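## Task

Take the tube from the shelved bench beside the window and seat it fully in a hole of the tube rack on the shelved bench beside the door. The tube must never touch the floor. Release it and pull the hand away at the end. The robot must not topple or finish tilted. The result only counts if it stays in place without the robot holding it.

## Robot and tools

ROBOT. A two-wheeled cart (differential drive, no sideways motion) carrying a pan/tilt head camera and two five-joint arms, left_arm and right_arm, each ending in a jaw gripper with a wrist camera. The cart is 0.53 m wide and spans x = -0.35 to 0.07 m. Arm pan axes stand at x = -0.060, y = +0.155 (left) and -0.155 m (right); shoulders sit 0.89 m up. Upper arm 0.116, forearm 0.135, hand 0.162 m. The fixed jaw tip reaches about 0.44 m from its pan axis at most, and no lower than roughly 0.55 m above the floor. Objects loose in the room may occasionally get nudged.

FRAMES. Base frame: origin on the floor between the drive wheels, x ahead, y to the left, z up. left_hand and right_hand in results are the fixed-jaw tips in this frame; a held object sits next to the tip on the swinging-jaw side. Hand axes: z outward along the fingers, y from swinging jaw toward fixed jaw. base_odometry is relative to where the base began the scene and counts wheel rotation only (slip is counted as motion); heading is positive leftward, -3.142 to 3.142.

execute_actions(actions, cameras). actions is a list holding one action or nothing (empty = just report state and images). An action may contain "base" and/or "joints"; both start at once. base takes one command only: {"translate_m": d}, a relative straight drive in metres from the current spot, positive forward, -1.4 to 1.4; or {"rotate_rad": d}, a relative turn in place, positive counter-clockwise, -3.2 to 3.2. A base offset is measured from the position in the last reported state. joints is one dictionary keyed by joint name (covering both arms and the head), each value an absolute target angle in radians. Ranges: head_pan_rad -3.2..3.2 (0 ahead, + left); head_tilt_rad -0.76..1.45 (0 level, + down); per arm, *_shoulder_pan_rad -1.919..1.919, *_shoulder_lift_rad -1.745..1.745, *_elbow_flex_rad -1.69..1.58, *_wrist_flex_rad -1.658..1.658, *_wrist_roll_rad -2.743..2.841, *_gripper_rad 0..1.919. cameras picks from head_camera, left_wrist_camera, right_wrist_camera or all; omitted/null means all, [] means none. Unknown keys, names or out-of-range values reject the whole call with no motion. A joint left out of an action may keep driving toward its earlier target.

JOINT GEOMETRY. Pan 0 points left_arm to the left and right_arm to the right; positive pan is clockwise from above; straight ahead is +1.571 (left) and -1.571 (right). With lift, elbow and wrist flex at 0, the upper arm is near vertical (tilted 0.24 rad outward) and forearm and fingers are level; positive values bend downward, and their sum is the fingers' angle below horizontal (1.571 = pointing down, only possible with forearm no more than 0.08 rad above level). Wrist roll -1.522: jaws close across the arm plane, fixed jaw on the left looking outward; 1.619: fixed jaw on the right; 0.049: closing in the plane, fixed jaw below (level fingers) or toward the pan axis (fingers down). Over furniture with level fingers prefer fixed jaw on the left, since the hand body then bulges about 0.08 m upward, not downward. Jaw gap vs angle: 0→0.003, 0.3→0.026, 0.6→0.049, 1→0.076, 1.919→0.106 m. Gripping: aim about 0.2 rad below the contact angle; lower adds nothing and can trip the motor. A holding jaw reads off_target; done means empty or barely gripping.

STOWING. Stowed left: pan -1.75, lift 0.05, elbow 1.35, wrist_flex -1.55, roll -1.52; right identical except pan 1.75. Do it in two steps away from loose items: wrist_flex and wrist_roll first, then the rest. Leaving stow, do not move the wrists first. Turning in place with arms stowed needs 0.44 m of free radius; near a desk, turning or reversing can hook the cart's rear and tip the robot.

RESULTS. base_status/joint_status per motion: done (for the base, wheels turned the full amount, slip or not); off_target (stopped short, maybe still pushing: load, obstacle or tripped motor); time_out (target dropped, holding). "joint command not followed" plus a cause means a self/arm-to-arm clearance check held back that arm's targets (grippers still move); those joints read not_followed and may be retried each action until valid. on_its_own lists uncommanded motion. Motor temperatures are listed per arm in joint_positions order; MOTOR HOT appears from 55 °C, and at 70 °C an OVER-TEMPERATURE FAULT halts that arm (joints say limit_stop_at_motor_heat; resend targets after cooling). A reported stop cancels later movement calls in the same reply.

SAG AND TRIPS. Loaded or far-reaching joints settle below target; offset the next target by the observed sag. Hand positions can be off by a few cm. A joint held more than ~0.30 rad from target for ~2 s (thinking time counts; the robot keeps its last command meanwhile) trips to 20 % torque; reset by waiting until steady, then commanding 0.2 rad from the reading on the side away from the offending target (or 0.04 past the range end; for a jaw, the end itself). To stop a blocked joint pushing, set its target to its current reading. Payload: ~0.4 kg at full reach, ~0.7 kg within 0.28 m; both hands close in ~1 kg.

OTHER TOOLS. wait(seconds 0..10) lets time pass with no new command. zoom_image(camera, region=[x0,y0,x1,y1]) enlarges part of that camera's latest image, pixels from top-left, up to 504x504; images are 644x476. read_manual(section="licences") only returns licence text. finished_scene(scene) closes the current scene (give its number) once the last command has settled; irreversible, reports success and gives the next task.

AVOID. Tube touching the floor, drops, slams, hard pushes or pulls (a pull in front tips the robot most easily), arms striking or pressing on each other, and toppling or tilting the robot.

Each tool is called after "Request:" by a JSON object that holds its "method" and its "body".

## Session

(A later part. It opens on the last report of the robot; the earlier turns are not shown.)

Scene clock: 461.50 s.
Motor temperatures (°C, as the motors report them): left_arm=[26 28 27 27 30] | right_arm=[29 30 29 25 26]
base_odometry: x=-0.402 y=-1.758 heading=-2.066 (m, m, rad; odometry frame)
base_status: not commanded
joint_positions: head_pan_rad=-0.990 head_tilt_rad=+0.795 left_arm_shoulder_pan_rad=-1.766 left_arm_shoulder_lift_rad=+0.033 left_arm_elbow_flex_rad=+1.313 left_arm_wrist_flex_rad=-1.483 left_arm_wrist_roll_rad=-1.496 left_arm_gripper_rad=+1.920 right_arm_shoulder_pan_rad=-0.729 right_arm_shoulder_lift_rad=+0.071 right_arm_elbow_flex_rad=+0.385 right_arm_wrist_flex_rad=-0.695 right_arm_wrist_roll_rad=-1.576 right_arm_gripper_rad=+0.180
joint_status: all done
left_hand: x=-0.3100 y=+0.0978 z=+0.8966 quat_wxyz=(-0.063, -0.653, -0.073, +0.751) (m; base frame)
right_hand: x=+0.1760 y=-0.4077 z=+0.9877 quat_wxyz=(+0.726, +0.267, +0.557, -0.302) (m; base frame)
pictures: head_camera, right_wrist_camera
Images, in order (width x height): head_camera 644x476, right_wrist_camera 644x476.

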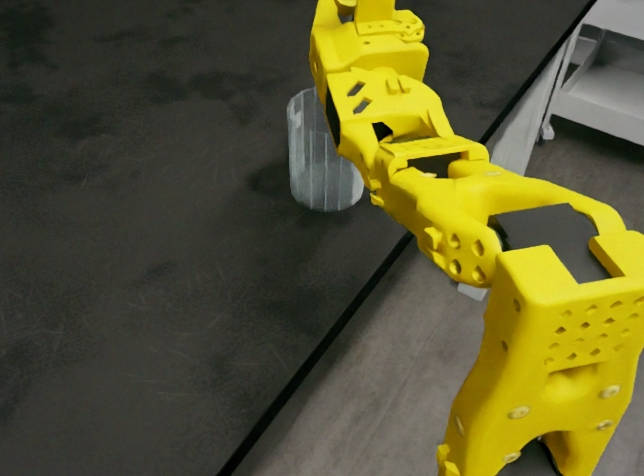

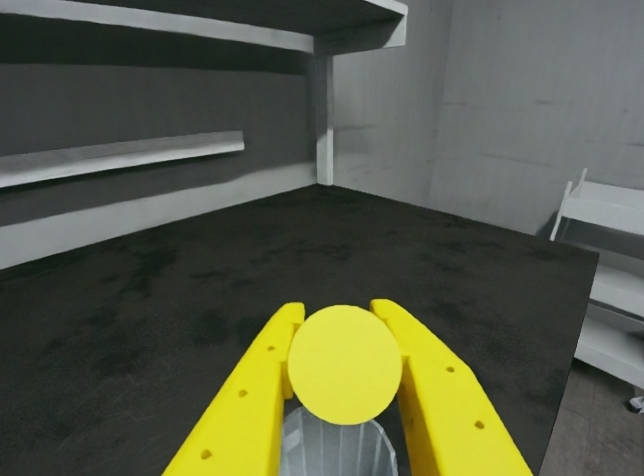

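Request:
{"method": "execute_actions", "body": {"actions": [{"base":{"translate_m":-0.55},"joints":{"right_arm_shoulder_lift_rad":-0.2,"right_arm_elbow_flex_rad":0.2,"right_arm_wrist_flex_rad":-0.35,"head_pan_rad":-0.85,"head_tilt_rad":0.45}}], "cameras": []}}

Request:
{"method": "execute_actions", "body": {"actions": [{"joints":{"right_arm_shoulder_lift_rad":-0.39,"right_arm_elbow_flex_rad":-0.02,"right_arm_wrist_flex_rad":0.63}}]}}

Scene clock: 485.63 s.
Motor temperatures (°C, as the motors report them): left_arm=[26 28 27 27 30] | right_arm=[29 30 29 25 26]
base_odometry: x=-0.141 y=-1.274 heading=-2.062 (m, m, rad; odometry frame)
base_status: done
joint_positions: head_pan_rad=-0.860 head_tilt_rad=+0.463 left_arm_shoulder_pan_rad=-1.766 left_arm_shoulder_lift_rad=+0.033 left_arm_elbow_flex_rad=+1.313 left_arm_wrist_flex_rad=-1.483 left_arm_wrist_roll_rad=-1.496 left_arm_gripper_rad=+1.920 right_arm_shoulder_pan_rad=-0.729 right_arm_shoulder_lift_rad=-0.154 right_arm_elbow_flex_rad=+0.238 right_arm_wrist_flex_rad=-0.355 right_arm_wrist_roll_rad=-1.576 right_arm_gripper_rad=+0.180
joint_status: all done
left_hand: x=-0.3100 y=+0.0978 z=+0.8966 quat_wxyz=(-0.063, -0.653, -0.073, +0.751) (m; base frame)
right_hand: x=+0.1657 y=-0.3962 z=+1.0467 quat_wxyz=(+0.735, +0.262, +0.545, -0.306) (m; base frame)
pictures: none
No camera images: the call's "cameras" was empty. Leave "cameras" out to get every camera's image.

Scene clock: 487.07 s.
Motor temperatures (°C, as the motors report them): left_arm=[26 28 27 27 30] | right_arm=[29 30 29 25 26]
base_odometry: x=-0.141 y=-1.274 heading=-2.062 (m, m, rad; odometry frame)
base_status: not commanded
joint_positions: head_pan_rad=-0.860 head_tilt_rad=+0.463 left_arm_shoulder_pan_rad=-1.766 left_arm_shoulder_lift_rad=+0.033 left_arm_elbow_flex_rad=+1.313 left_arm_wrist_flex_rad=-1.483 left_arm_wrist_roll_rad=-1.496 left_arm_gripper_rad=+1.920 right_arm_shoulder_pan_rad=-0.729 right_arm_shoulder_lift_rad=-0.355 right_arm_elbow_flex_rad=+0.015 right_arm_wrist_flex_rad=+0.625 right_arm_wrist_roll_rad=-1.576 right_arm_gripper_rad=+0.180
joint_status: all done
left_hand: x=-0.3100 y=+0.0978 z=+0.8966 quat_wxyz=(-0.063, -0.653, -0.073, +0.751) (m; base frame)
right_hand: x=+0.1436 y=-0.3714 z=+1.0141 quat_wxyz=(+0.553, +0.347, +0.722, -0.230) (m; base frame)
pictures: head_camera, left_wrist_camera, right_wrist_camera
Images, in order (width x height): head_camera 644x476, left_wrist_camera 644x476, right_wrist_camera 644x476.

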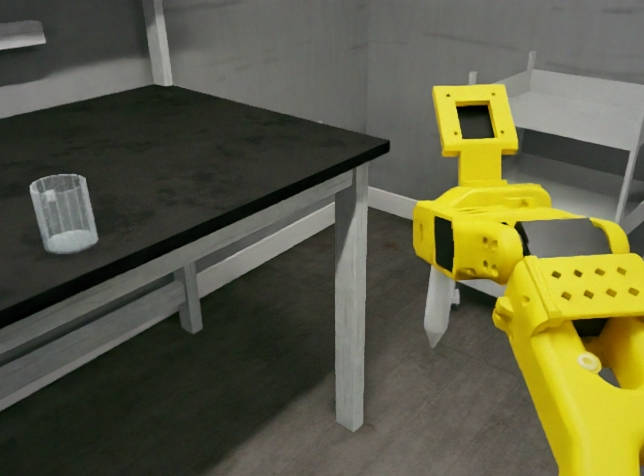

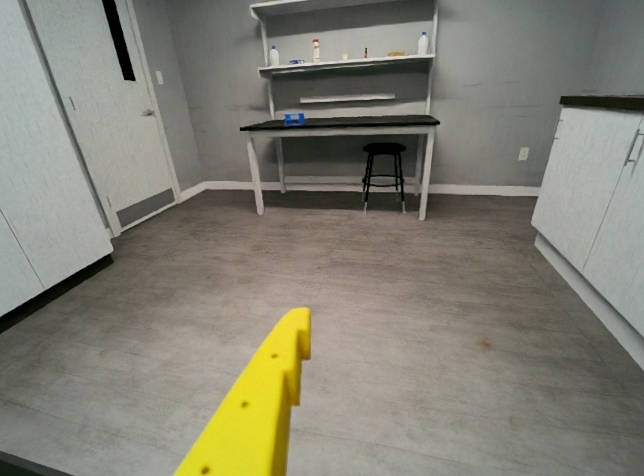

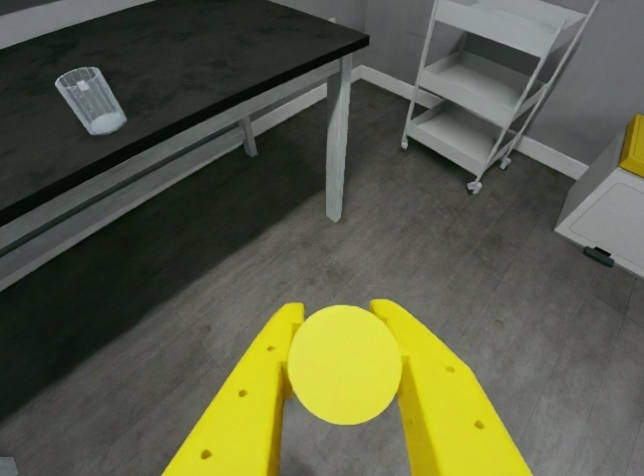

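Request:
{"method": "execute_actions", "body": {"actions": [{"base":{"rotate_rad":-3.14},"joints":{"right_arm_shoulder_pan_rad":-1.5,"head_pan_rad":-0.1,"head_tilt_rad":0.3}}], "cameras": ["head_camera","right_wrist_camera"]}}

Scene clock: 515.63 s.
Motor temperatures (°C, as the motors report them): left_arm=[26 28 27 27 30] | right_arm=[29 31 30 25 26]
base_odometry: x=-0.140 y=-1.273 heading=+1.082 (m, m, rad; odometry frame)
base_status: done
joint_positions: head_pan_rad=-0.110 head_tilt_rad=+0.313 left_arm_shoulder_pan_rad=-1.766 left_arm_shoulder_lift_rad=+0.033 left_arm_elbow_flex_rad=+1.313 left_arm_wrist_flex_rad=-1.483 left_arm_wrist_roll_rad=-1.496 left_arm_gripper_rad=+1.920 right_arm_shoulder_pan_rad=-1.493 right_arm_shoulder_lift_rad=-0.355 right_arm_elbow_flex_rad=+0.015 right_arm_wrist_flex_rad=+0.625 right_arm_wrist_roll_rad=-1.576 right_arm_gripper_rad=+0.180
joint_status: all done
left_hand: x=-0.3100 y=+0.0978 z=+0.8966 quat_wxyz=(-0.063, -0.653, -0.073, +0.751) (m; base frame)
right_hand: x=+0.2367 y=-0.1704 z=+1.0141 quat_wxyz=(+0.599, +0.053, +0.799, -0.007) (m; base frame)
pictures: head_camera, right_wrist_camera
Images, in order (width x height): head_camera 644x476, right_wrist_camera 644x476.

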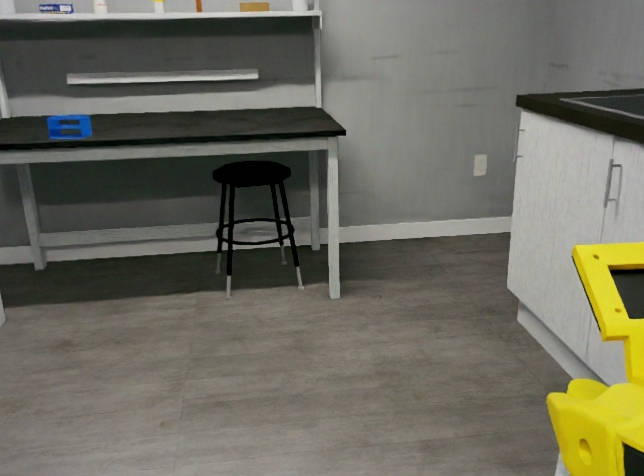

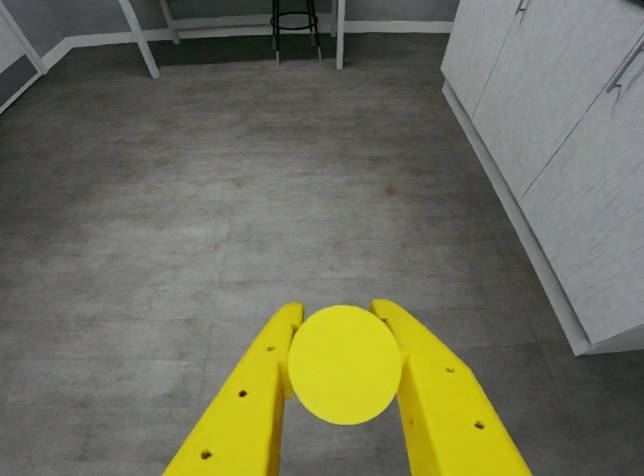

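Request:
{"method": "execute_actions", "body": {"actions": [{"base":{"rotate_rad":0.38},"joints":{"head_pan_rad":0.0,"head_tilt_rad":0.35}}], "cameras": ["head_camera"]}}

Scene clock: 533.17 s.
Motor temperatures (°C, as the motors report them): left_arm=[26 28 27 27 30] | right_arm=[29 31 30 25 26]
base_odometry: x=-0.140 y=-1.273 heading=+1.459 (m, m, rad; odometry frame)
base_status: done
joint_positions: head_pan_rad=-0.010 head_tilt_rad=+0.343 left_arm_shoulder_pan_rad=-1.766 left_arm_shoulder_lift_rad=+0.033 left_arm_elbow_flex_rad=+1.313 left_arm_wrist_flex_rad=-1.483 left_arm_wrist_roll_rad=-1.496 left_arm_gripper_rad=+1.920 right_arm_shoulder_pan_rad=-1.494 right_arm_shoulder_lift_rad=-0.355 right_arm_elbow_flex_rad=+0.015 right_arm_wrist_flex_rad=+0.625 right_arm_wrist_roll_rad=-1.576 right_arm_gripper_rad=+0.180
joint_status: all done
left_hand: x=-0.3100 y=+0.0978 z=+0.8966 quat_wxyz=(-0.063, -0.653, -0.073, +0.751) (m; base frame)
right_hand: x=+0.2368 y=-0.1700 z=+1.0141 quat_wxyz=(+0.599, +0.052, +0.799, -0.007) (m; base frame)
pictures: head_camera
Images, in order (width x height): head_camera 644x476.

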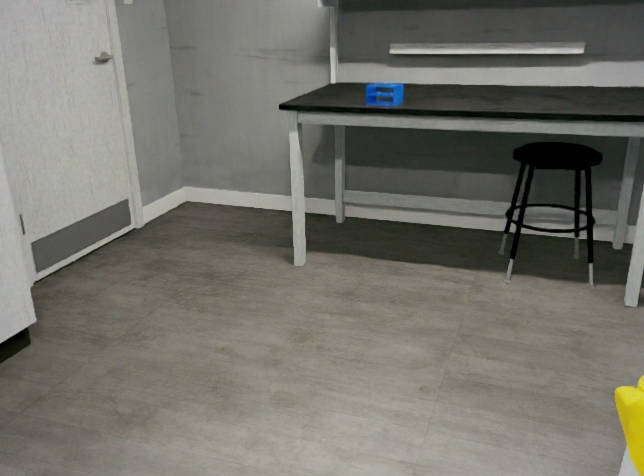

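Request:
{"method": "execute_actions", "body": {"actions": [{"base":{"translate_m":1.4}}], "cameras": []}}

Request:
{"method": "execute_actions", "body": {"actions": [{"base":{"translate_m":0.75},"joints":{"head_tilt_rad":0.5}}], "cameras": ["head_camera"]}}

Request:
{"method": "execute_actions", "body": {"actions": [{"base":{"rotate_rad":-0.38},"joints":{"head_pan_rad":-0.15}}], "cameras": ["head_camera","right_wrist_camera"]}}

Scene clock: 552.90 s.
Motor temperatures (°C, as the motors report them): left_arm=[26 28 27 27 30] | right_arm=[29 31 30 25 26]
base_odometry: x=+0.014 y=+0.119 heading=+1.458 (m, m, rad; odometry frame)
base_status: done
joint_positions: head_pan_rad=-0.010 head_tilt_rad=+0.343 left_arm_shoulder_pan_rad=-1.766 left_arm_shoulder_lift_rad=+0.033 left_arm_elbow_flex_rad=+1.313 left_arm_wrist_flex_rad=-1.483 left_arm_wrist_roll_rad=-1.496 left_arm_gripper_rad=+1.920 right_arm_shoulder_pan_rad=-1.494 right_arm_shoulder_lift_rad=-0.355 right_arm_elbow_flex_rad=+0.015 right_arm_wrist_flex_rad=+0.625 right_arm_wrist_roll_rad=-1.576 right_arm_gripper_rad=+0.180
joint_status: not commanded
left_hand: x=-0.3100 y=+0.0978 z=+0.8966 quat_wxyz=(-0.063, -0.653, -0.073, +0.751) (m; base frame)
right_hand: x=+0.2368 y=-0.1700 z=+1.0141 quat_wxyz=(+0.599, +0.052, +0.799, -0.007) (m; base frame)
pictures: none
No camera images: the call's "cameras" was empty. Leave "cameras" out to get every camera's image.

Scene clock: 557.57 s.
Motor temperatures (°C, as the motors report them): left_arm=[26 28 27 27 30] | right_arm=[29 31 30 25 26]
base_odometry: x=+0.101 y=+0.864 heading=+1.454 (m, m, rad; odometry frame)
base_status: done
joint_positions: head_pan_rad=-0.010 head_tilt_rad=+0.494 left_arm_shoulder_pan_rad=-1.766 left_arm_shoulder_lift_rad=+0.033 left_arm_elbow_flex_rad=+1.313 left_arm_wrist_flex_rad=-1.483 left_arm_wrist_roll_rad=-1.496 left_arm_gripper_rad=+1.920 right_arm_shoulder_pan_rad=-1.494 right_arm_shoulder_lift_rad=-0.355 right_arm_elbow_flex_rad=+0.015 right_arm_wrist_flex_rad=+0.625 right_arm_wrist_roll_rad=-1.576 right_arm_gripper_rad=+0.180
joint_status: all done
left_hand: x=-0.3100 y=+0.0978 z=+0.8966 quat_wxyz=(-0.063, -0.653, -0.073, +0.751) (m; base frame)
right_hand: x=+0.2368 y=-0.1700 z=+1.0141 quat_wxyz=(+0.599, +0.052, +0.799, -0.007) (m; base frame)
pictures: head_camera
Images, in order (width x height): head_camera 644x476.

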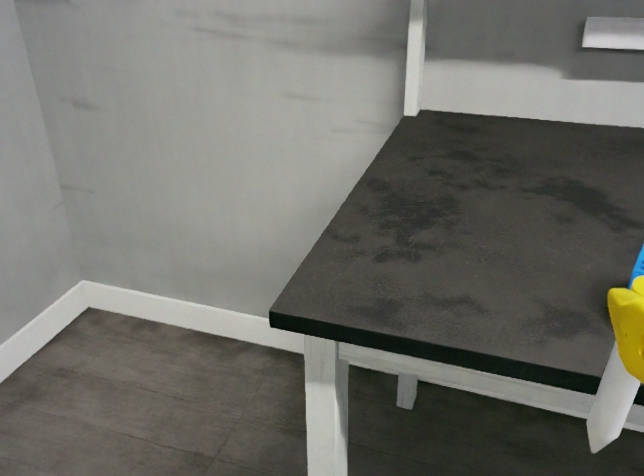

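Scene clock: 558.80 s.
Motor temperatures (°C, as the motors report them): left_arm=[26 28 27 27 30] | right_arm=[29 31 30 25 26]
base_odometry: x=+0.100 y=+0.864 heading=+1.075 (m, m, rad; odometry frame)
base_status: done
joint_positions: head_pan_rad=-0.140 head_tilt_rad=+0.494 left_arm_shoulder_pan_rad=-1.766 left_arm_shoulder_lift_rad=+0.033 left_arm_elbow_flex_rad=+1.313 left_arm_wrist_flex_rad=-1.483 left_arm_wrist_roll_rad=-1.496 left_arm_gripper_rad=+1.920 right_arm_shoulder_pan_rad=-1.494 right_arm_shoulder_lift_rad=-0.355 right_arm_elbow_flex_rad=+0.015 right_arm_wrist_flex_rad=+0.625 right_arm_wrist_roll_rad=-1.576 right_arm_gripper_rad=+0.180
joint_status: all done
left_hand: x=-0.3100 y=+0.0978 z=+0.8966 quat_wxyz=(-0.063, -0.653, -0.073, +0.751) (m; base frame)
right_hand: x=+0.2368 y=-0.1700 z=+1.0141 quat_wxyz=(+0.599, +0.052, +0.799, -0.007) (m; base frame)
pictures: head_camera, right_wrist_camera
Images, in order (width x height): head_camera 644x476, right_wrist_camera 644x476.

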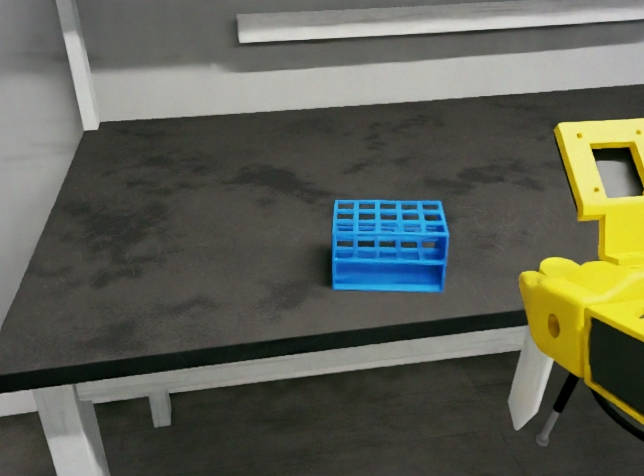

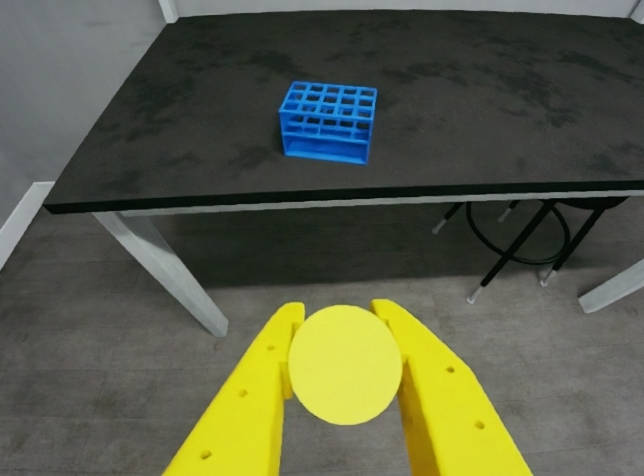

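Request:
{"method": "zoom_image", "body": {"camera": "head_camera", "region": [460,260,644,460]}}

Region (460, 260, 644, 460) of head_camera's 644x476 image, scaled by 2.520; it fills the left 464 columns of this view, and the rest is white.

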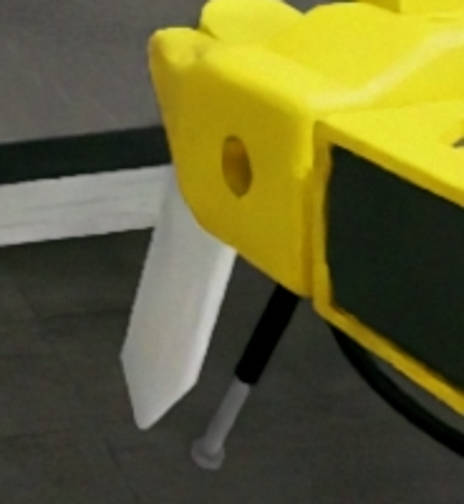

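Request:
{"method": "execute_actions", "body": {"actions": [{"joints":{"right_arm_shoulder_lift_rad":-0.065,"right_arm_elbow_flex_rad":-0.58,"right_arm_wrist_flex_rad":1.17,"head_pan_rad":-0.3,"head_tilt_rad":0.6}}], "cameras": ["head_camera","right_wrist_camera"]}}

Request:
{"method": "zoom_image", "body": {"camera": "head_camera", "region": [340,150,600,410]}}

Scene clock: 643.60 s.
Motor temperatures (°C, as the motors report them): left_arm=[26 28 27 27 30] | right_arm=[29 31 30 25 26]
base_odometry: x=+0.100 y=+0.864 heading=+1.075 (m, m, rad; odometry frame)
base_status: not commanded
joint_positions: head_pan_rad=-0.290 head_tilt_rad=+0.594 left_arm_shoulder_pan_rad=-1.766 left_arm_shoulder_lift_rad=+0.033 left_arm_elbow_flex_rad=+1.313 left_arm_wrist_flex_rad=-1.483 left_arm_wrist_roll_rad=-1.496 left_arm_gripper_rad=+1.920 right_arm_shoulder_pan_rad=-1.494 right_arm_shoulder_lift_rad=-0.053 right_arm_elbow_flex_rad=-0.546 right_arm_wrist_flex_rad=+1.165 right_arm_wrist_roll_rad=-1.576 right_arm_gripper_rad=+0.180
joint_status: all done
left_hand: x=-0.3100 y=+0.0978 z=+0.8966 quat_wxyz=(-0.063, -0.653, -0.073, +0.751) (m; base frame)
right_hand: x=+0.2362 y=-0.1699 z=+1.0023 quat_wxyz=(+0.481, +0.057, +0.875, -0.006) (m; base frame)
pictures: head_camera, right_wrist_camera
Images, in order (width x height): head_camera 644x476, right_wrist_camera 644x476.

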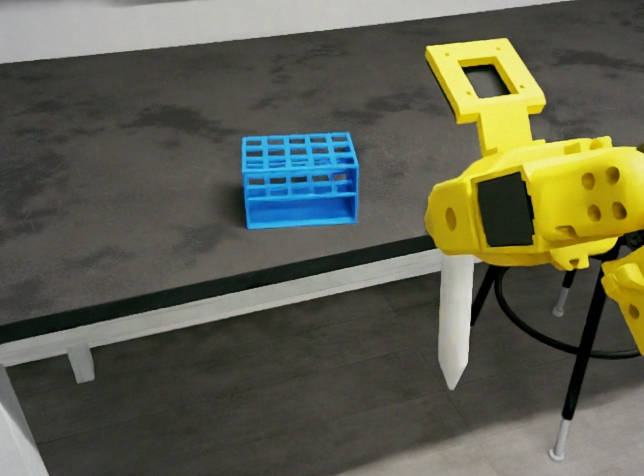

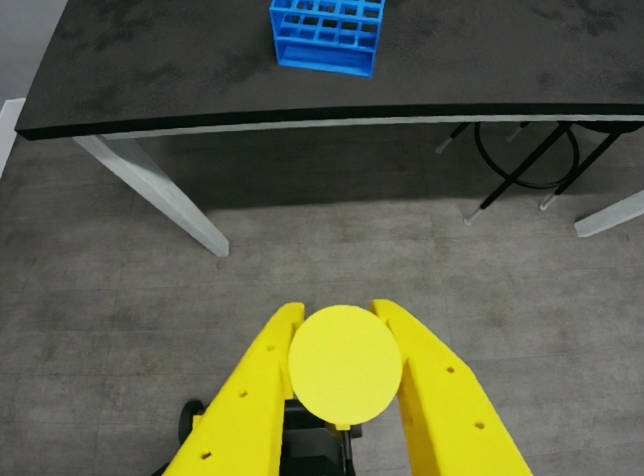

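Region (340, 150, 600, 410) of head_camera's 644x476 image, scaled by 1.938.

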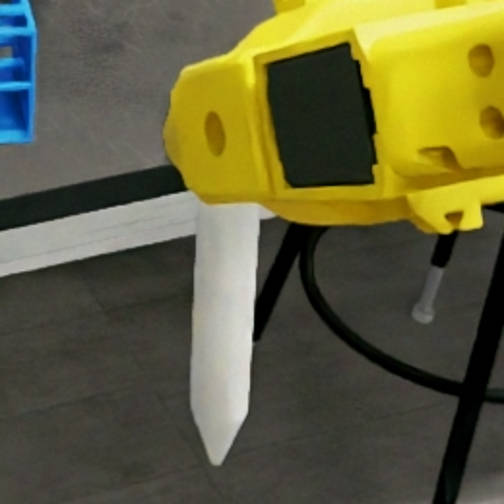

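Request:
{"method": "execute_actions", "body": {"actions": [{"joints":{"right_arm_wrist_flex_rad":1.065}}], "cameras": ["head_camera"]}}

Request:
{"method": "zoom_image", "body": {"camera": "head_camera", "region": [340,150,600,410]}}

Scene clock: 662.67 s.
Motor temperatures (°C, as the motors report them): left_arm=[26 28 27 27 30] | right_arm=[29 31 30 25 26]
base_odometry: x=+0.100 y=+0.864 heading=+1.075 (m, m, rad; odometry frame)
base_status: not commanded
joint_positions: head_pan_rad=-0.290 head_tilt_rad=+0.594 left_arm_shoulder_pan_rad=-1.766 left_arm_shoulder_lift_rad=+0.033 left_arm_elbow_flex_rad=+1.313 left_arm_wrist_flex_rad=-1.483 left_arm_wrist_roll_rad=-1.496 left_arm_gripper_rad=+1.920 right_arm_shoulder_pan_rad=-1.494 right_arm_shoulder_lift_rad=-0.053 right_arm_elbow_flex_rad=-0.546 right_arm_wrist_flex_rad=+1.084 right_arm_wrist_roll_rad=-1.576 right_arm_gripper_rad=+0.180
joint_status: all done
left_hand: x=-0.3100 y=+0.0978 z=+0.8966 quat_wxyz=(-0.063, -0.653, -0.073, +0.751) (m; base frame)
right_hand: x=+0.2427 y=-0.1704 z=+1.0136 quat_wxyz=(+0.517, +0.056, +0.854, -0.006) (m; base frame)
pictures: head_camera
Images, in order (width x height): head_camera 644x476.

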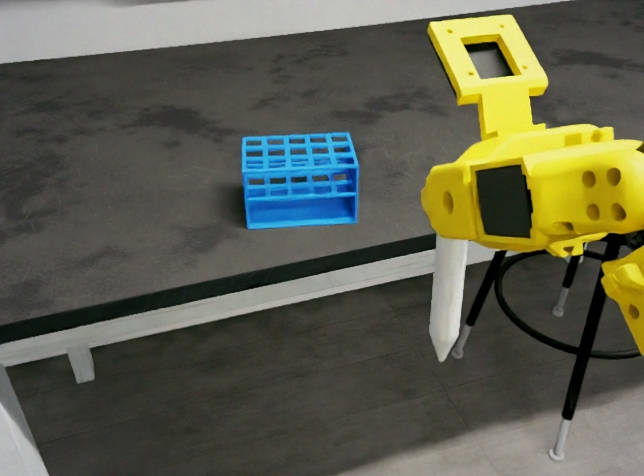

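Region (340, 150, 600, 410) of head_camera's 644x476 image, scaled by 1.938.

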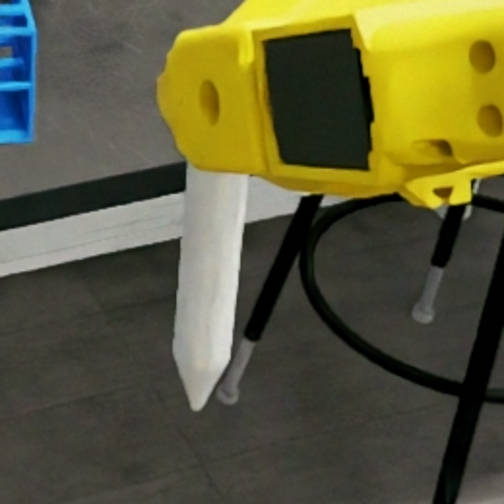

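Request:
{"method": "execute_actions", "body": {"actions": [{"base":{"translate_m":0.41},"joints":{"right_arm_wrist_flex_rad":1.03,"head_pan_rad":-0.45,"head_tilt_rad":0.8}}], "cameras": ["head_camera","right_wrist_camera"]}}

Scene clock: 693.67 s.
Motor temperatures (°C, as the motors report them): left_arm=[26 28 27 27 30] | right_arm=[29 31 30 25 26]
base_odometry: x=+0.296 y=+1.224 heading=+1.073 (m, m, rad; odometry frame)
base_status: done
joint_positions: head_pan_rad=-0.440 head_tilt_rad=+0.795 left_arm_shoulder_pan_rad=-1.766 left_arm_shoulder_lift_rad=+0.033 left_arm_elbow_flex_rad=+1.313 left_arm_wrist_flex_rad=-1.483 left_arm_wrist_roll_rad=-1.496 left_arm_gripper_rad=+1.920 right_arm_shoulder_pan_rad=-1.494 right_arm_shoulder_lift_rad=-0.053 right_arm_elbow_flex_rad=-0.546 right_arm_wrist_flex_rad=+1.050 right_arm_wrist_roll_rad=-1.576 right_arm_gripper_rad=+0.180
joint_status: all done
left_hand: x=-0.3100 y=+0.0978 z=+0.8966 quat_wxyz=(-0.063, -0.653, -0.073, +0.751) (m; base frame)
right_hand: x=+0.2451 y=-0.1706 z=+1.0184 quat_wxyz=(+0.531, +0.055, +0.846, -0.006) (m; base frame)
pictures: head_camera, right_wrist_camera
Images, in order (width x height): head_camera 644x476, right_wrist_camera 644x476.

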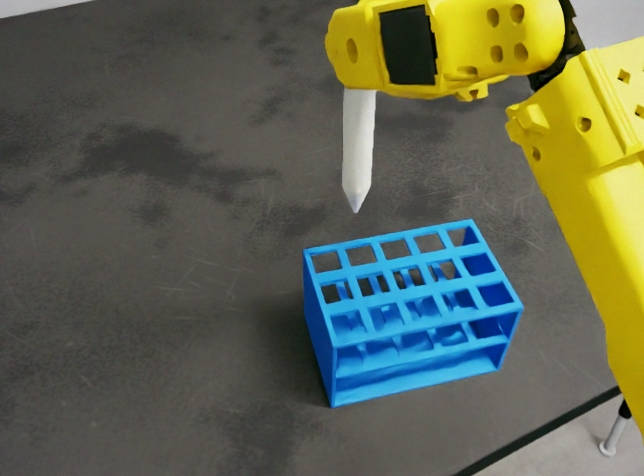

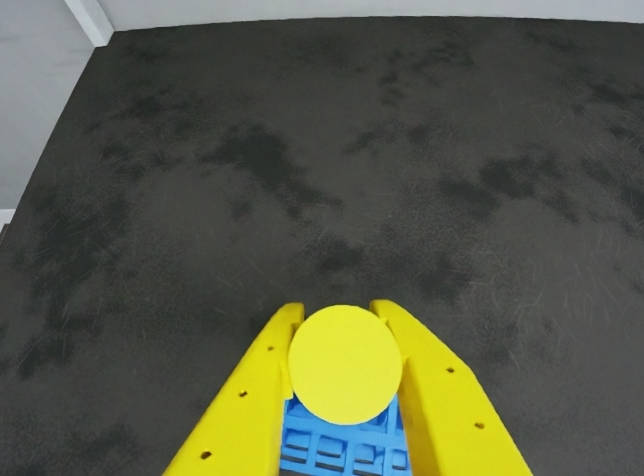

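Request:
{"method": "execute_actions", "body": {"actions": [{"joints":{"right_arm_shoulder_pan_rad":-1.465,"right_arm_shoulder_lift_rad":-0.33,"right_arm_elbow_flex_rad":0.0,"right_arm_wrist_flex_rad":0.707}}], "cameras": ["head_camera","right_wrist_camera"]}}

Scene clock: 719.17 s.
Motor temperatures (°C, as the motors report them): left_arm=[26 28 27 27 30] | right_arm=[29 31 30 25 26]
base_odometry: x=+0.296 y=+1.224 heading=+1.073 (m, m, rad; odometry frame)
base_status: not commanded
joint_positions: head_pan_rad=-0.440 head_tilt_rad=+0.795 left_arm_shoulder_pan_rad=-1.766 left_arm_shoulder_lift_rad=+0.033 left_arm_elbow_flex_rad=+1.313 left_arm_wrist_flex_rad=-1.483 left_arm_wrist_roll_rad=-1.496 left_arm_gripper_rad=+1.920 right_arm_shoulder_pan_rad=-1.471 right_arm_shoulder_lift_rad=-0.289 right_arm_elbow_flex_rad=+0.011 right_arm_wrist_flex_rad=+0.727 right_arm_wrist_roll_rad=-1.576 right_arm_gripper_rad=+0.180
joint_status: all done
left_hand: x=-0.3100 y=+0.0978 z=+0.8966 quat_wxyz=(-0.063, -0.653, -0.073, +0.751) (m; base frame)
right_hand: x=+0.2375 y=-0.1769 z=+0.9826 quat_wxyz=(+0.532, +0.065, +0.844, -0.012) (m; base frame)
pictures: head_camera, right_wrist_camera
Images, in order (width x height): head_camera 644x476, right_wrist_camera 644x476.

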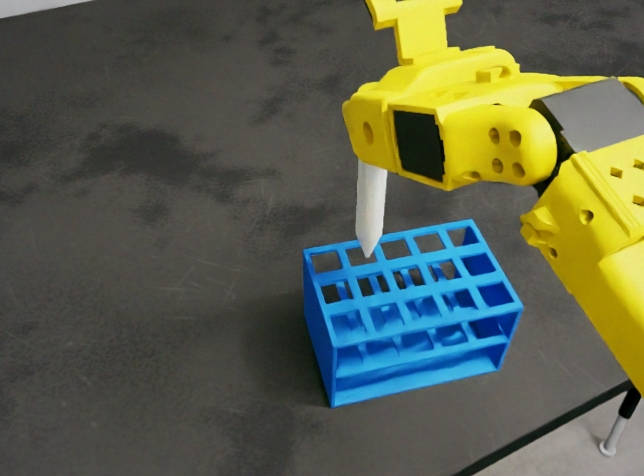

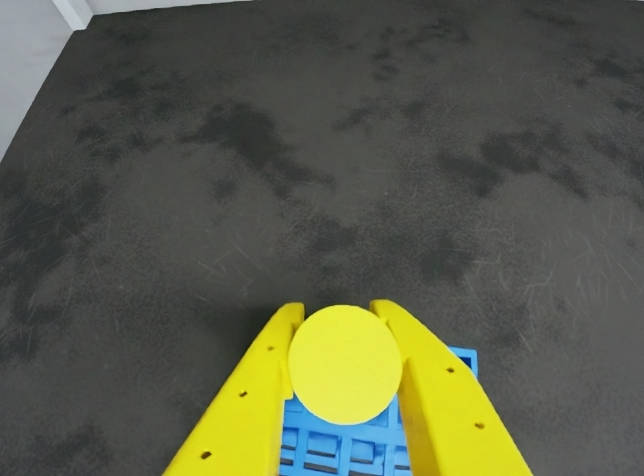

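Request:
{"method": "zoom_image", "body": {"camera": "head_camera", "region": [290,190,530,370]}}

Request:
{"method": "zoom_image", "body": {"camera": "right_wrist_camera", "region": [240,336,500,476]}}

Region (290, 190, 530, 370) of head_camera's 644x476 image, scaled by 2.100; it fills the top 378 rows of this view, and the rest is white.

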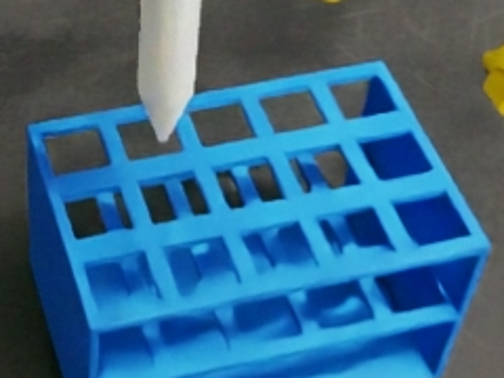

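Region (240, 336, 500, 476) of right_wrist_camera's 644x476 image, scaled by 1.938; it fills the top 271 rows of this view, and the rest is white.

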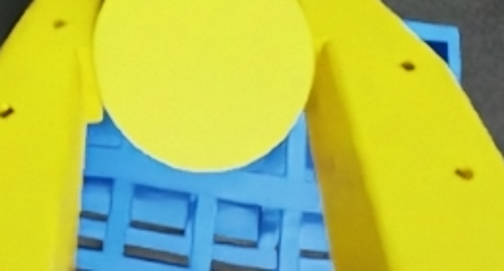

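Request:
{"method": "execute_actions", "body": {"actions": [{"joints":{"right_arm_shoulder_pan_rad":-1.445,"right_arm_shoulder_lift_rad":-0.365,"right_arm_elbow_flex_rad":0.203,"right_arm_wrist_flex_rad":0.543}}], "cameras": ["head_camera","right_wrist_camera"]}}

Request:
{"method": "zoom_image", "body": {"camera": "head_camera", "region": [290,190,530,370]}}

Scene clock: 756.77 s.
Motor temperatures (°C, as the motors report them): left_arm=[26 28 27 27 30] | right_arm=[29 31 30 25 26]
base_odometry: x=+0.296 y=+1.224 heading=+1.073 (m, m, rad; odometry frame)
base_status: not commanded
joint_positions: head_pan_rad=-0.440 head_tilt_rad=+0.795 left_arm_shoulder_pan_rad=-1.766 left_arm_shoulder_lift_rad=+0.033 left_arm_elbow_flex_rad=+1.313 left_arm_wrist_flex_rad=-1.483 left_arm_wrist_roll_rad=-1.496 left_arm_gripper_rad=+1.920 right_arm_shoulder_pan_rad=-1.451 right_arm_shoulder_lift_rad=-0.326 right_arm_elbow_flex_rad=+0.213 right_arm_wrist_flex_rad=+0.563 right_arm_wrist_roll_rad=-1.576 right_arm_gripper_rad=+0.180
joint_status: all done
left_hand: x=-0.3100 y=+0.0978 z=+0.8966 quat_wxyz=(-0.063, -0.653, -0.073, +0.751) (m; base frame)
right_hand: x=+0.2378 y=-0.1830 z=+0.9604 quat_wxyz=(+0.531, +0.073, +0.844, -0.018) (m; base frame)
pictures: head_camera, right_wrist_camera
Images, in order (width x height): head_camera 644x476, right_wrist_camera 644x476.

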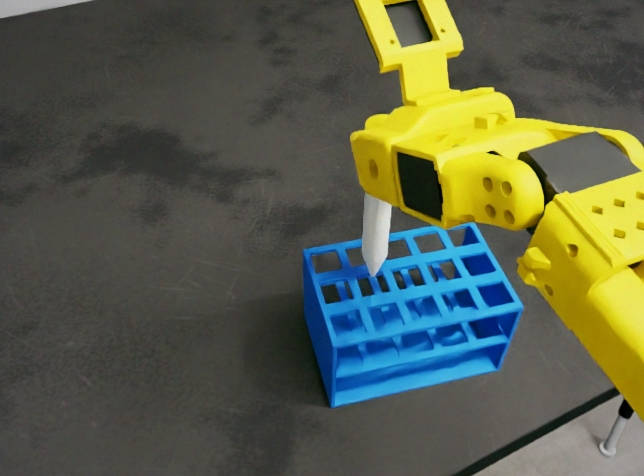

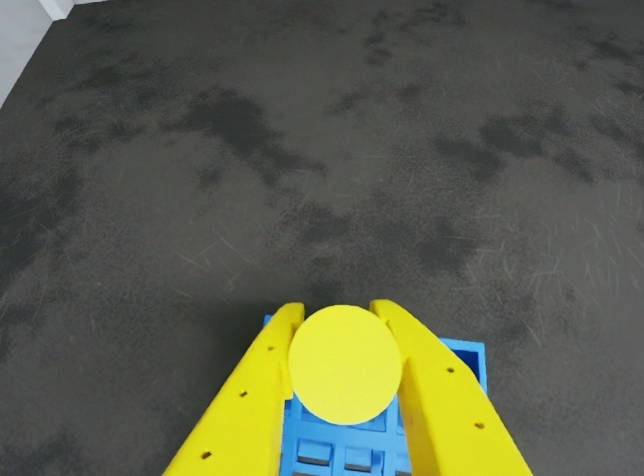

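Region (290, 190, 530, 370) of head_camera's 644x476 image, scaled by 2.100; it fills the top 378 rows of this view, and the rest is white.

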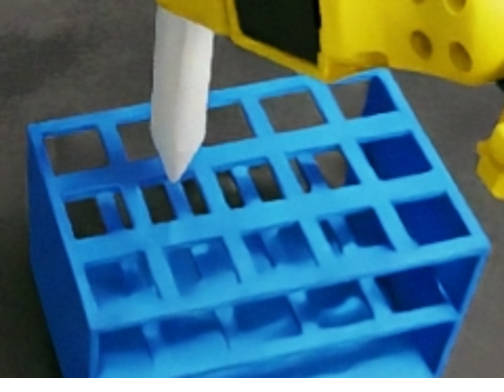

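Request:
{"method": "execute_actions", "body": {"actions": [{"joints":{"right_arm_shoulder_lift_rad":-0.372,"right_arm_elbow_flex_rad":0.36,"right_arm_wrist_flex_rad":0.395}}], "cameras": ["head_camera","right_wrist_camera"]}}

Request:
{"method": "zoom_image", "body": {"camera": "head_camera", "region": [290,150,530,370]}}

Scene clock: 780.57 s.
Motor temperatures (°C, as the motors report them): left_arm=[26 28 27 27 30] | right_arm=[29 31 30 25 26]
base_odometry: x=+0.296 y=+1.224 heading=+1.073 (m, m, rad; odometry frame)
base_status: not commanded
joint_positions: head_pan_rad=-0.440 head_tilt_rad=+0.795 left_arm_shoulder_pan_rad=-1.766 left_arm_shoulder_lift_rad=+0.033 left_arm_elbow_flex_rad=+1.313 left_arm_wrist_flex_rad=-1.483 left_arm_wrist_roll_rad=-1.496 left_arm_gripper_rad=+1.920 right_arm_shoulder_pan_rad=-1.451 right_arm_shoulder_lift_rad=-0.335 right_arm_elbow_flex_rad=+0.370 right_arm_wrist_flex_rad=+0.417 right_arm_wrist_roll_rad=-1.576 right_arm_gripper_rad=+0.180
joint_status: all done
left_hand: x=-0.3100 y=+0.0978 z=+0.8966 quat_wxyz=(-0.063, -0.653, -0.073, +0.751) (m; base frame)
right_hand: x=+0.2381 y=-0.1830 z=+0.9402 quat_wxyz=(+0.531, +0.073, +0.844, -0.018) (m; base frame)
pictures: head_camera, right_wrist_camera
Images, in order (width x height): head_camera 644x476, right_wrist_camera 644x476.

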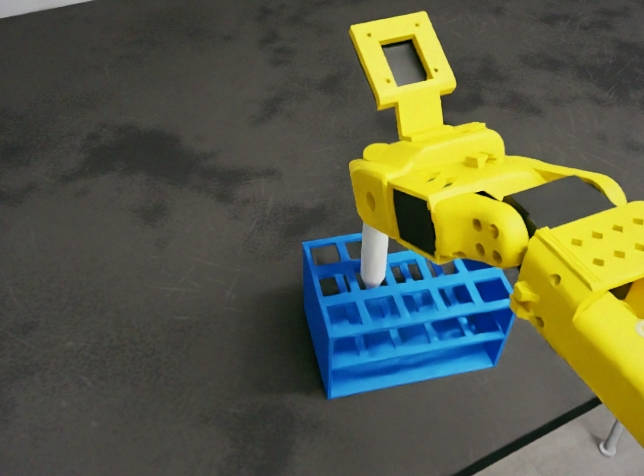

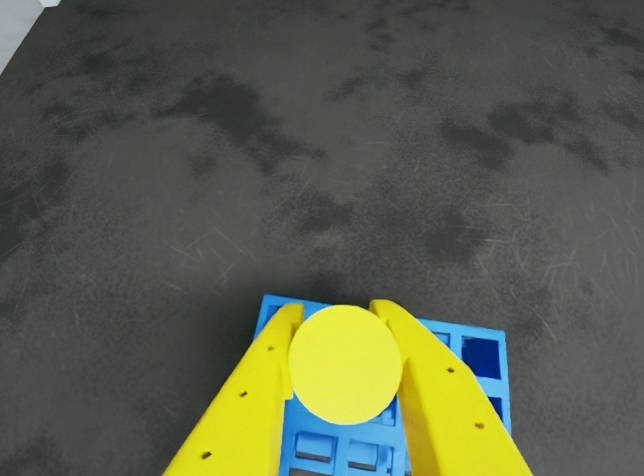

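Region (290, 150, 530, 370) of head_camera's 644x476 image, scaled by 2.100; it fills the top 462 rows of this view, and the rest is white.

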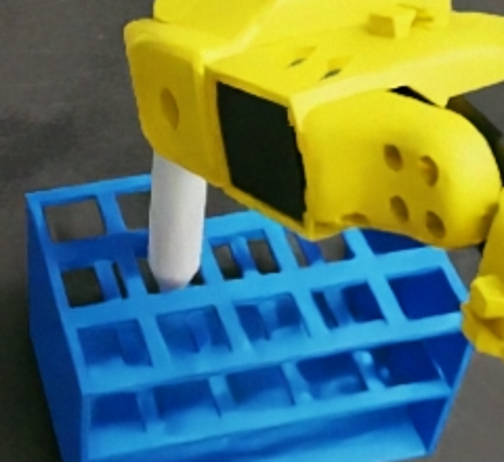

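Request:
{"method": "execute_actions", "body": {"actions": [{"joints":{"right_arm_shoulder_lift_rad":-0.33,"right_arm_elbow_flex_rad":0.49,"right_arm_wrist_flex_rad":0.244}}], "cameras": ["head_camera","right_wrist_camera"]}}

Request:
{"method": "zoom_image", "body": {"camera": "head_camera", "region": [290,150,530,410]}}

Scene clock: 787.77 s.
Motor temperatures (°C, as the motors report them): left_arm=[26 28 27 27 30] | right_arm=[29 31 30 25 26]
base_odometry: x=+0.296 y=+1.224 heading=+1.073 (m, m, rad; odometry frame)
base_status: not commanded
joint_positions: head_pan_rad=-0.440 head_tilt_rad=+0.795 left_arm_shoulder_pan_rad=-1.766 left_arm_shoulder_lift_rad=+0.033 left_arm_elbow_flex_rad=+1.313 left_arm_wrist_flex_rad=-1.483 left_arm_wrist_roll_rad=-1.496 left_arm_gripper_rad=+1.920 right_arm_shoulder_pan_rad=-1.451 right_arm_shoulder_lift_rad=-0.321 right_arm_elbow_flex_rad=+0.502 right_arm_wrist_flex_rad=+0.265 right_arm_wrist_roll_rad=-1.576 right_arm_gripper_rad=+0.180
joint_status: all done
left_hand: x=-0.3100 y=+0.0978 z=+0.8966 quat_wxyz=(-0.063, -0.653, -0.073, +0.751) (m; base frame)
right_hand: x=+0.2388 y=-0.1831 z=+0.9217 quat_wxyz=(+0.533, +0.073, +0.843, -0.018) (m; base frame)
pictures: head_camera, right_wrist_camera
Images, in order (width x height): head_camera 644x476, right_wrist_camera 644x476.

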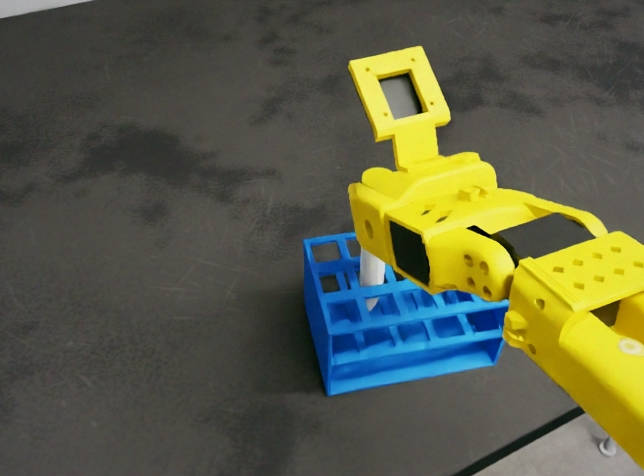

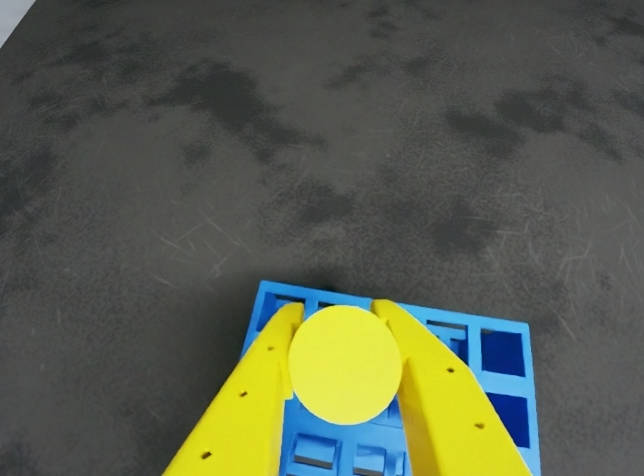

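Region (290, 150, 530, 410) of head_camera's 644x476 image, scaled by 1.938; it fills the left 465 columns of this view, and the rest is white.

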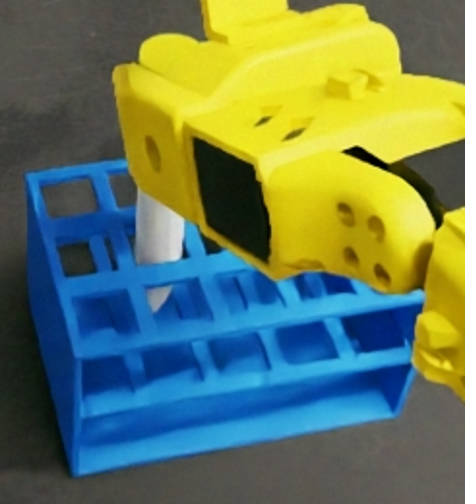

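Request:
{"method": "execute_actions", "body": {"actions": [{"joints":{"right_arm_shoulder_lift_rad":-0.28,"right_arm_elbow_flex_rad":0.598,"right_arm_wrist_flex_rad":0.088}}], "cameras": ["head_camera","right_wrist_camera"]}}

Request:
{"method": "zoom_image", "body": {"camera": "head_camera", "region": [290,150,530,410]}}

Scene clock: 797.60 s.
Motor temperatures (°C, as the motors report them): left_arm=[26 28 27 27 30] | right_arm=[29 31 30 25 26]
base_odometry: x=+0.296 y=+1.224 heading=+1.073 (m, m, rad; odometry frame)
base_status: not commanded
joint_positions: head_pan_rad=-0.440 head_tilt_rad=+0.795 left_arm_shoulder_pan_rad=-1.766 left_arm_shoulder_lift_rad=+0.033 left_arm_elbow_flex_rad=+1.313 left_arm_wrist_flex_rad=-1.483 left_arm_wrist_roll_rad=-1.496 left_arm_gripper_rad=+1.920 right_arm_shoulder_pan_rad=-1.451 right_arm_shoulder_lift_rad=-0.274 right_arm_elbow_flex_rad=+0.607 right_arm_wrist_flex_rad=+0.110 right_arm_wrist_roll_rad=-1.576 right_arm_gripper_rad=+0.180
joint_status: all done
left_hand: x=-0.3100 y=+0.0978 z=+0.8966 quat_wxyz=(-0.063, -0.653, -0.073, +0.751) (m; base frame)
right_hand: x=+0.2399 y=-0.1832 z=+0.9020 quat_wxyz=(+0.534, +0.073, +0.842, -0.018) (m; base frame)
pictures: head_camera, right_wrist_camera
Images, in order (width x height): head_camera 644x476, right_wrist_camera 644x476.

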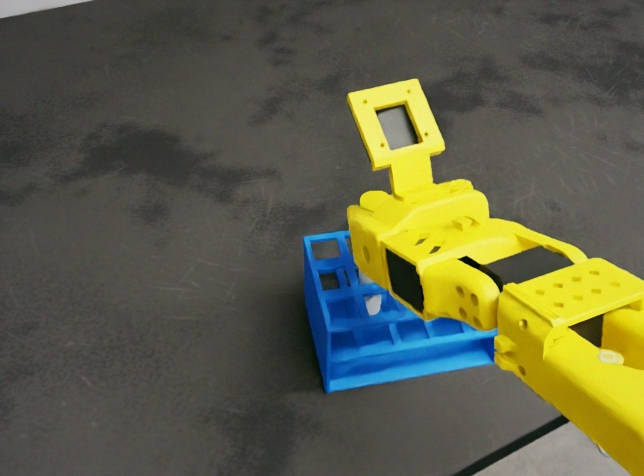

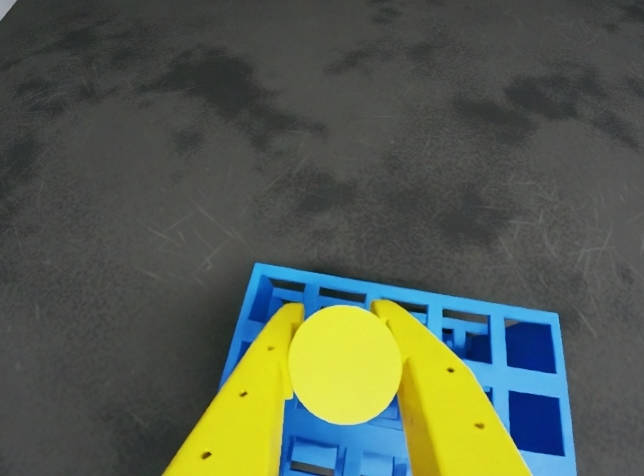

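Region (290, 150, 530, 410) of head_camera's 644x476 image, scaled by 1.938; it fills the left 465 columns of this view, and the rest is white.

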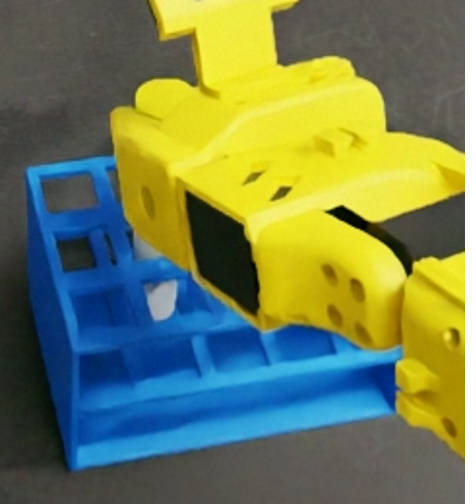

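Request:
{"method": "execute_actions", "body": {"actions": [{"joints":{"right_arm_shoulder_lift_rad":-0.25,"right_arm_elbow_flex_rad":0.65,"right_arm_wrist_flex_rad":0.01}}], "cameras": ["head_camera","right_wrist_camera"]}}

Request:
{"method": "zoom_image", "body": {"camera": "head_camera", "region": [290,150,530,410]}}

Scene clock: 806.17 s.
Motor temperatures (°C, as the motors report them): left_arm=[26 28 27 27 30] | right_arm=[29 31 30 25 26]
base_odometry: x=+0.296 y=+1.224 heading=+1.073 (m, m, rad; odometry frame)
base_status: not commanded
joint_positions: head_pan_rad=-0.440 head_tilt_rad=+0.795 left_arm_shoulder_pan_rad=-1.766 left_arm_shoulder_lift_rad=+0.033 left_arm_elbow_flex_rad=+1.313 left_arm_wrist_flex_rad=-1.483 left_arm_wrist_roll_rad=-1.496 left_arm_gripper_rad=+1.920 right_arm_shoulder_pan_rad=-1.451 right_arm_shoulder_lift_rad=-0.248 right_arm_elbow_flex_rad=+0.657 right_arm_wrist_flex_rad=+0.027 right_arm_wrist_roll_rad=-1.576 right_arm_gripper_rad=+0.180
joint_status: all done
left_hand: x=-0.3100 y=+0.0978 z=+0.8966 quat_wxyz=(-0.063, -0.653, -0.073, +0.751) (m; base frame)
right_hand: x=+0.2402 y=-0.1832 z=+0.8936 quat_wxyz=(+0.537, +0.073, +0.840, -0.018) (m; base frame)
pictures: head_camera, right_wrist_camera
Images, in order (width x height): head_camera 644x476, right_wrist_camera 644x476.

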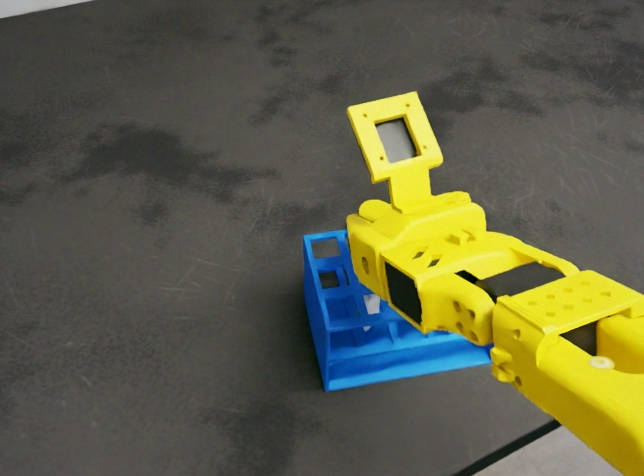

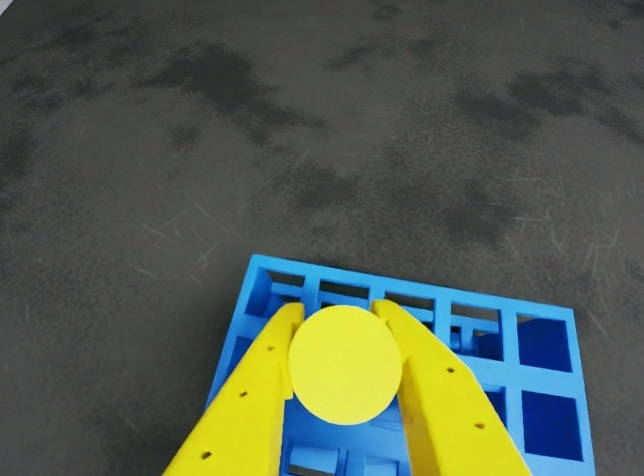

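Region (290, 150, 530, 410) of head_camera's 644x476 image, scaled by 1.938; it fills the left 465 columns of this view, and the rest is white.

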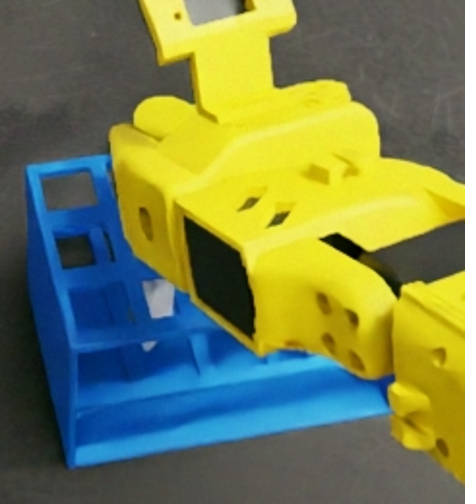

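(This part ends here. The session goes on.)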